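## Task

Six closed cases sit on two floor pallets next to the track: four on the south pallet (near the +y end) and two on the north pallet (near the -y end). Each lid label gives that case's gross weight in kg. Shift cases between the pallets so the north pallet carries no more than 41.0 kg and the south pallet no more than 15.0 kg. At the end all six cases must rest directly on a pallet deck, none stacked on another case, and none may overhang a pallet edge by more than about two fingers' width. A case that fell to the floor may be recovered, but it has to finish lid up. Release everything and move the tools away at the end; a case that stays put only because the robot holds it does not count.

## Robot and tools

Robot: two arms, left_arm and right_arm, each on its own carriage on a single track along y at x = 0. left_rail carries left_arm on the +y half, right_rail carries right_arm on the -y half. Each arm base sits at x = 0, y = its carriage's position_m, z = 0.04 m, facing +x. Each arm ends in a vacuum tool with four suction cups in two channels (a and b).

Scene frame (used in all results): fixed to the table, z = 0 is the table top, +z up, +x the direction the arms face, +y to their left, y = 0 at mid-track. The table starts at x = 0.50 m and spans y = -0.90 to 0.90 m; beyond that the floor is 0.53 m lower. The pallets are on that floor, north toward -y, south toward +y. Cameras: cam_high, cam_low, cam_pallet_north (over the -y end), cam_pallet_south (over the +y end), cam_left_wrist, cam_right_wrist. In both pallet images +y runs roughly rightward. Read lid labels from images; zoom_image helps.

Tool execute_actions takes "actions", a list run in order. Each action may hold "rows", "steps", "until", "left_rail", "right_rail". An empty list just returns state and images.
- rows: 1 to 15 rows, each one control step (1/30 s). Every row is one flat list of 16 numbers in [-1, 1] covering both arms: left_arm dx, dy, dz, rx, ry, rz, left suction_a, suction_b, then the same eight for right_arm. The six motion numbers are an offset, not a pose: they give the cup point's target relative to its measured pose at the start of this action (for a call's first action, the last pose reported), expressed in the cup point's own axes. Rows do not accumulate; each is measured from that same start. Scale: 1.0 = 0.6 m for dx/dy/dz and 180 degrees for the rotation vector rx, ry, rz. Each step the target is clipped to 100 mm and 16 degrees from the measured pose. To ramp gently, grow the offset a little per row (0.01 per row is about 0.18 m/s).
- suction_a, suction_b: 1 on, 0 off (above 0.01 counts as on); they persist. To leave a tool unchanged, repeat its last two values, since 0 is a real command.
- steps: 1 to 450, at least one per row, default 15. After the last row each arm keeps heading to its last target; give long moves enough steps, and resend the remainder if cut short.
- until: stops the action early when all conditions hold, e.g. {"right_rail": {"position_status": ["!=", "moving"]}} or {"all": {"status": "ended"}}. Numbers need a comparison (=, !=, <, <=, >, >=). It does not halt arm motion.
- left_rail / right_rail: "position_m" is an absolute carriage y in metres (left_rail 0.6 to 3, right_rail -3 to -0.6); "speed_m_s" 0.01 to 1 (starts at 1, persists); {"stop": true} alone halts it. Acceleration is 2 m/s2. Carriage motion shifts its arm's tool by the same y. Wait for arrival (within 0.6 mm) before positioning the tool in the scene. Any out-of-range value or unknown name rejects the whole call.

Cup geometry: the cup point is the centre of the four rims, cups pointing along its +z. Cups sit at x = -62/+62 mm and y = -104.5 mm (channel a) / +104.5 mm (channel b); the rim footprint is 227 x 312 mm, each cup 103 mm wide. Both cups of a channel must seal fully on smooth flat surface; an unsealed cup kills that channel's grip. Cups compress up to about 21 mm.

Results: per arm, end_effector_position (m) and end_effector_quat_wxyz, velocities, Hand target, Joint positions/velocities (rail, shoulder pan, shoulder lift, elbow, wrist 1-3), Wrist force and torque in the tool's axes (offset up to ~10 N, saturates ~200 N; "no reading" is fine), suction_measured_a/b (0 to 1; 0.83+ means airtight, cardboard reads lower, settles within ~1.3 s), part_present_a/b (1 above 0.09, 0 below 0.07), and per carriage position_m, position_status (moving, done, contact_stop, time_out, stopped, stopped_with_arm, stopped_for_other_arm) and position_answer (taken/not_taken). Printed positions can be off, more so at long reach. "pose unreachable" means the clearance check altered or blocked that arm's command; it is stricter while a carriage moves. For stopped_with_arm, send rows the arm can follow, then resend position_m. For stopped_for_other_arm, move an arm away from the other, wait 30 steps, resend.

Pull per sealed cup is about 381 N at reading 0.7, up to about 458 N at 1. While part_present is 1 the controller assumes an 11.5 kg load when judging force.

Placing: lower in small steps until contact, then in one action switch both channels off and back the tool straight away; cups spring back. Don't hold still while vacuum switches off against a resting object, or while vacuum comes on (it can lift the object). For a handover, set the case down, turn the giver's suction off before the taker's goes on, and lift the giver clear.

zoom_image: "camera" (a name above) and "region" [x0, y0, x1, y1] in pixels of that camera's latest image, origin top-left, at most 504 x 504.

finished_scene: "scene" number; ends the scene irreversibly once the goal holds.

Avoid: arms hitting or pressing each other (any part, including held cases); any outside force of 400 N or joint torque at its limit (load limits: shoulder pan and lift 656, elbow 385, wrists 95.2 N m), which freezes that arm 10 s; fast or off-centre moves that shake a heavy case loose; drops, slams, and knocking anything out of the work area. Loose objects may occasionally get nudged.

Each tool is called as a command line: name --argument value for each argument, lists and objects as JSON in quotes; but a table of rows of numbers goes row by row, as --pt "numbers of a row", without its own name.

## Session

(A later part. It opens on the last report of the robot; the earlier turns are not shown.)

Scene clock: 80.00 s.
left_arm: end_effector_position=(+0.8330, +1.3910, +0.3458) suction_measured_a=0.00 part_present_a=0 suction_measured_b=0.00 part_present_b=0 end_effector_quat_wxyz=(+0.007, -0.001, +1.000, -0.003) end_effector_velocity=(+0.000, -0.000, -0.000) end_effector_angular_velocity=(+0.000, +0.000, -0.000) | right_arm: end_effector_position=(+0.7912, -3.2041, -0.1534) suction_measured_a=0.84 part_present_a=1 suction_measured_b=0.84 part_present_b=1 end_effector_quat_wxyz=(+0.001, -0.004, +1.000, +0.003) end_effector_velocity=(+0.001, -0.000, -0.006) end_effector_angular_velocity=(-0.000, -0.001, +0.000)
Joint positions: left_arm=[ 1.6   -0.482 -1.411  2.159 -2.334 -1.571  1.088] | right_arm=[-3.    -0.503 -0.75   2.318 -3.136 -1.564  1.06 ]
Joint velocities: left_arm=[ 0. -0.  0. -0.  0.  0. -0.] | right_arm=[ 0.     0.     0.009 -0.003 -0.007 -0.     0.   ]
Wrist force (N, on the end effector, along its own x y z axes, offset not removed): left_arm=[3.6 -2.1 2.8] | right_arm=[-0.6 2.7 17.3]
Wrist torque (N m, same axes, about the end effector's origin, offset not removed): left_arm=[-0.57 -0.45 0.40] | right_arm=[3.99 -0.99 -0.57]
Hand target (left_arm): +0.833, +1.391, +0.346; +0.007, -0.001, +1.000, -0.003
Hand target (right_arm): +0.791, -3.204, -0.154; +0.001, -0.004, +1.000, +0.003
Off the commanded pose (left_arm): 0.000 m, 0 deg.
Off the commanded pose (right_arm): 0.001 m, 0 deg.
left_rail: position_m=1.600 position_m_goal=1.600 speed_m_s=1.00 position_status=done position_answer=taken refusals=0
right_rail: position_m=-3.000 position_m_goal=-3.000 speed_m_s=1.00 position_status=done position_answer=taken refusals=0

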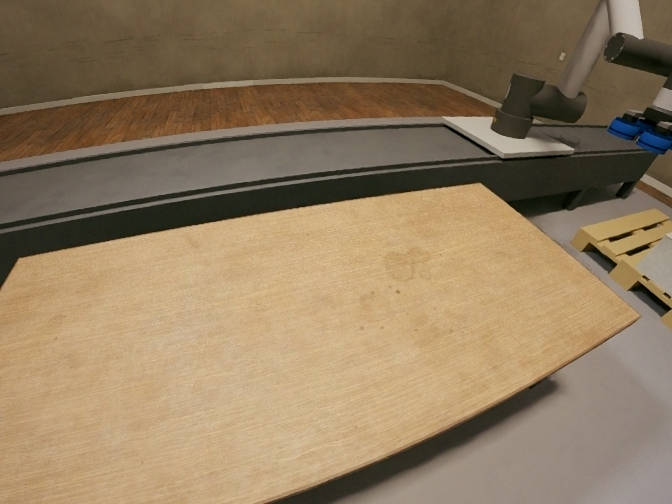

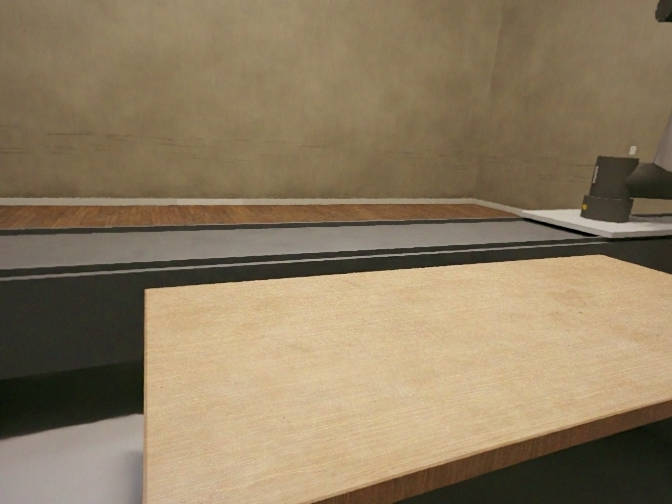

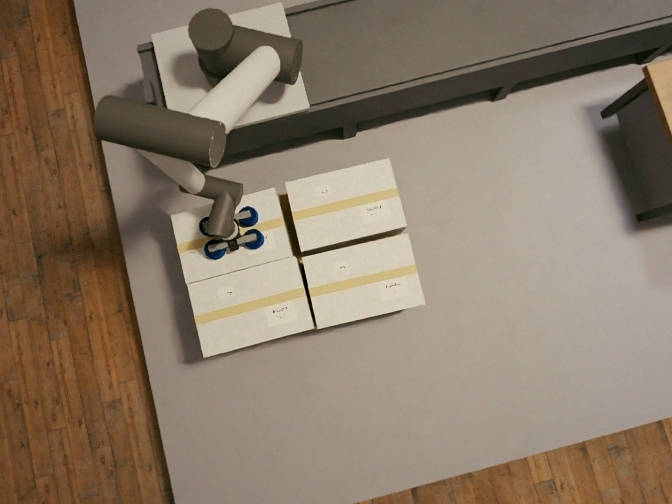

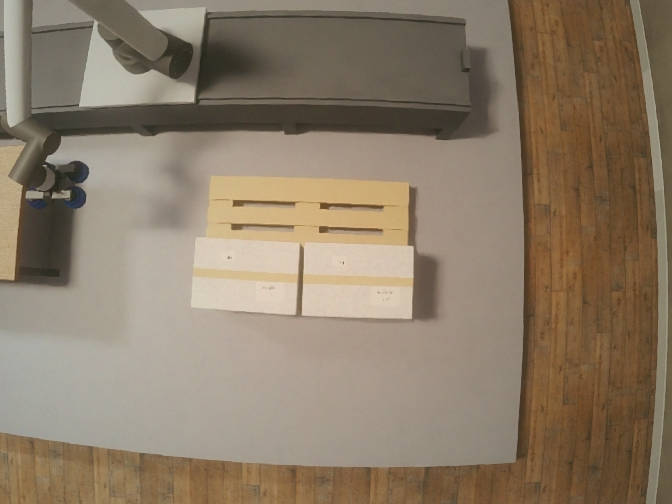

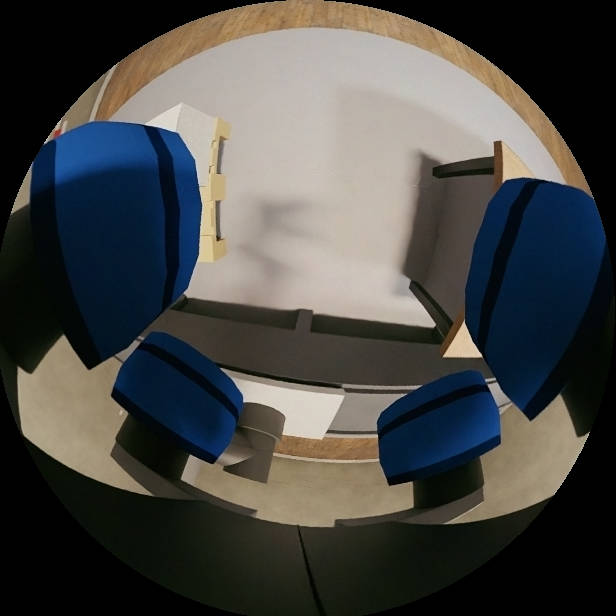

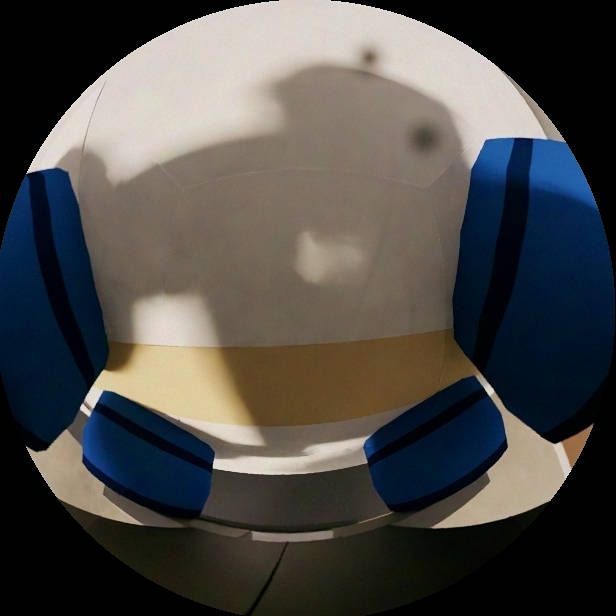

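execute_actions --actions '[{"rows":[[0,0,0,0,0,0,0,0,0,0,0.003,0,0,0,1,1],[0,0,0,0,0,0,0,0,0,0,0.006,0,0,0,1,1]],"steps":12},{"rows":[[0,0,0,0,0,0,0,0,0,0,-0.05,0,0,0,0,0],[0,0,0,0,0,0,0,0,0,0,-0.15,0,0,0,0,0],[0,0,0,0,0,0,0,0,0,0,-0.7,0,0,0,0,0]],"steps":35}]'

zoom_image --camera "cam_pallet_north" --region '[130,140,450,380]'

Scene clock: 81.83 s.
left_arm: end_effector_position=(+0.8330, +1.3910, +0.3458) suction_measured_a=0.00 part_present_a=0 suction_measured_b=0.00 part_present_b=0 end_effector_quat_wxyz=(+0.007, -0.001, +1.000, -0.003) end_effector_velocity=(+0.000, +0.000, -0.000) end_effector_angular_velocity=(+0.000, +0.000, -0.000) | right_arm: end_effector_position=(+0.7908, -3.2062, +0.2516) suction_measured_a=0.00 part_present_a=0 suction_measured_b=0.00 part_present_b=0 end_effector_quat_wxyz=(+0.003, -0.004, +1.000, +0.002) end_effector_velocity=(-0.005, -0.002, +0.083) end_effector_angular_velocity=(+0.017, +0.033, -0.000)
Joint positions: left_arm=[ 1.6   -0.482 -1.411  2.159 -2.334 -1.571  1.088] | right_arm=[-3.    -0.506 -1.351  2.268 -2.491 -1.564  1.058]
Joint velocities: left_arm=[ 0.  0.  0. -0.  0.  0.  0.] | right_arm=[ 0.    -0.005 -0.101 -0.057  0.195 -0.001 -0.005]
Wrist force (N, on the end effector, along its own x y z axes, offset not removed): left_arm=[3.9 -0.8 2.4] | right_arm=[0.6 1.7 -2.4]
Wrist torque (N m, same axes, about the end effector's origin, offset not removed): left_arm=[-0.33 -0.41 0.30] | right_arm=[-0.11 -0.50 -0.46]
Hand target (left_arm): +0.833, +1.391, +0.346; +0.007, -0.001, +1.000, -0.003
Hand target (right_arm): +0.790, -3.207, +0.262; +0.001, -0.004, +1.000, +0.003
Off the commanded pose (left_arm): 0.000 m, 0 deg.
Off the commanded pose (right_arm): 0.012 m, 0 deg.
left_rail: position_m=1.600 position_m_goal=1.600 speed_m_s=1.00 position_status=done position_answer=taken refusals=0
right_rail: position_m=-3.000 position_m_goal=-3.000 speed_m_s=1.00 position_status=done position_answer=taken refusals=0

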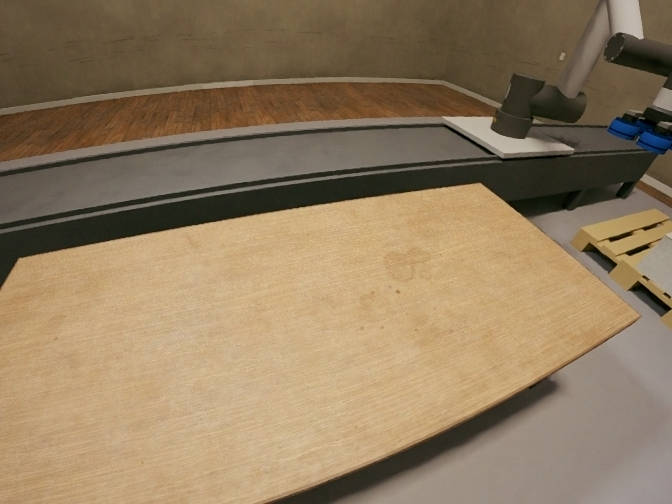

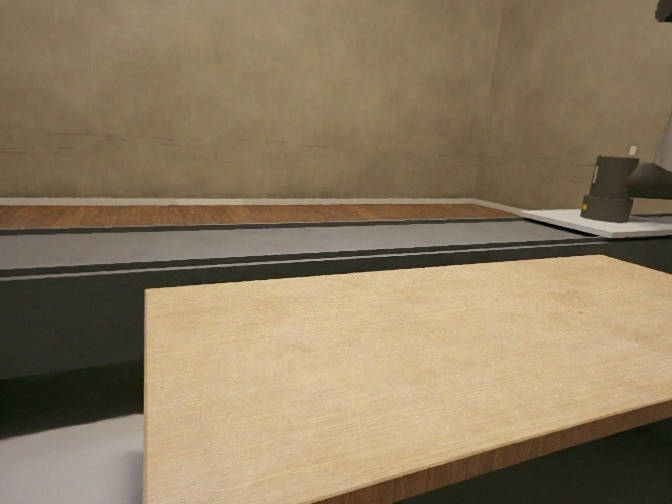

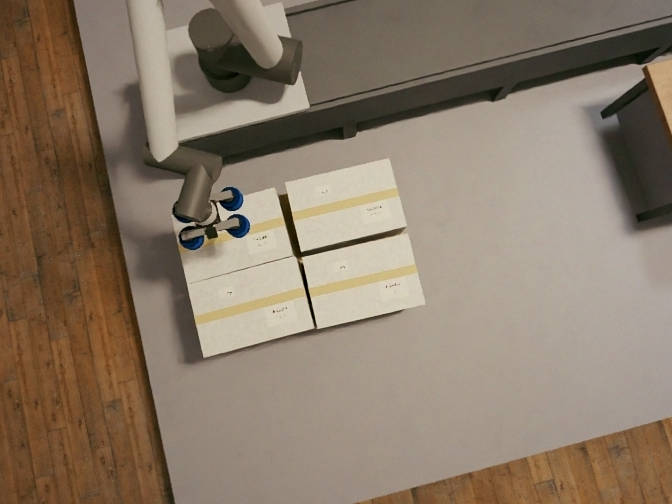

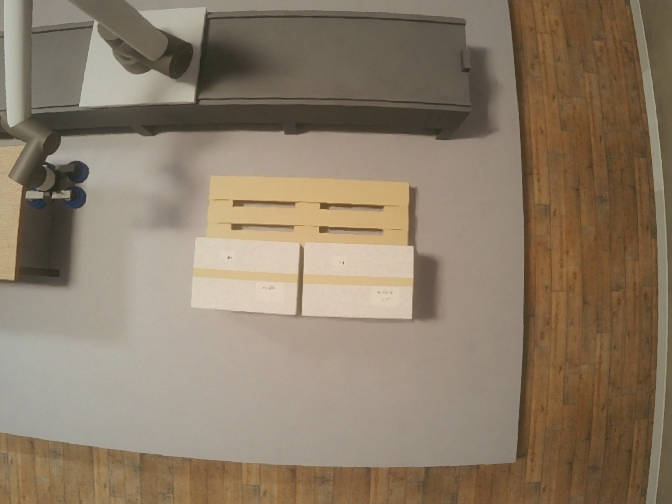

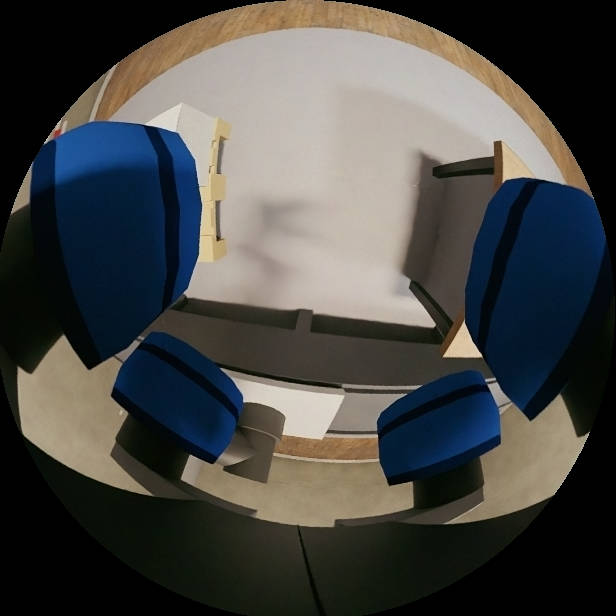

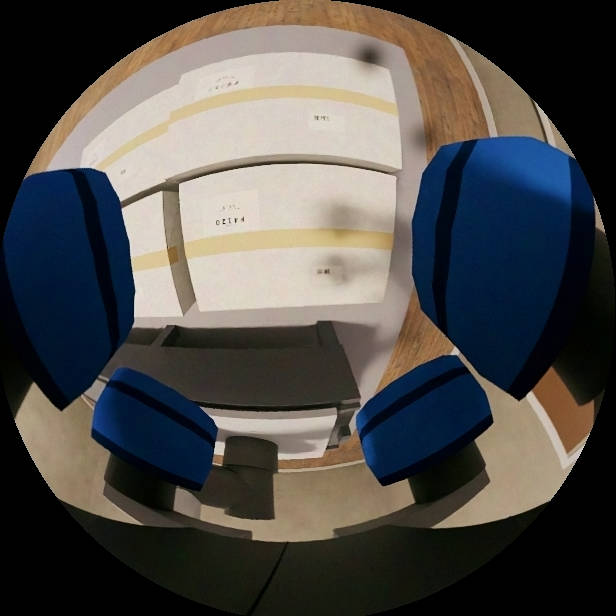

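Region (130, 140, 450, 380) of cam_pallet_north's 672x504 image, scaled by 1.575, with more detail than that image has; it fills the top 378 rows of this view, and the rest is white.

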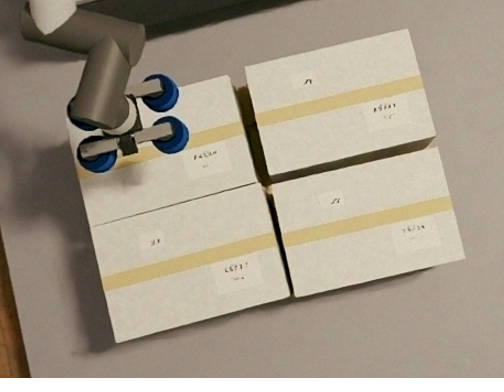

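finished_scene --scene 1

The scene is finished: the task was done.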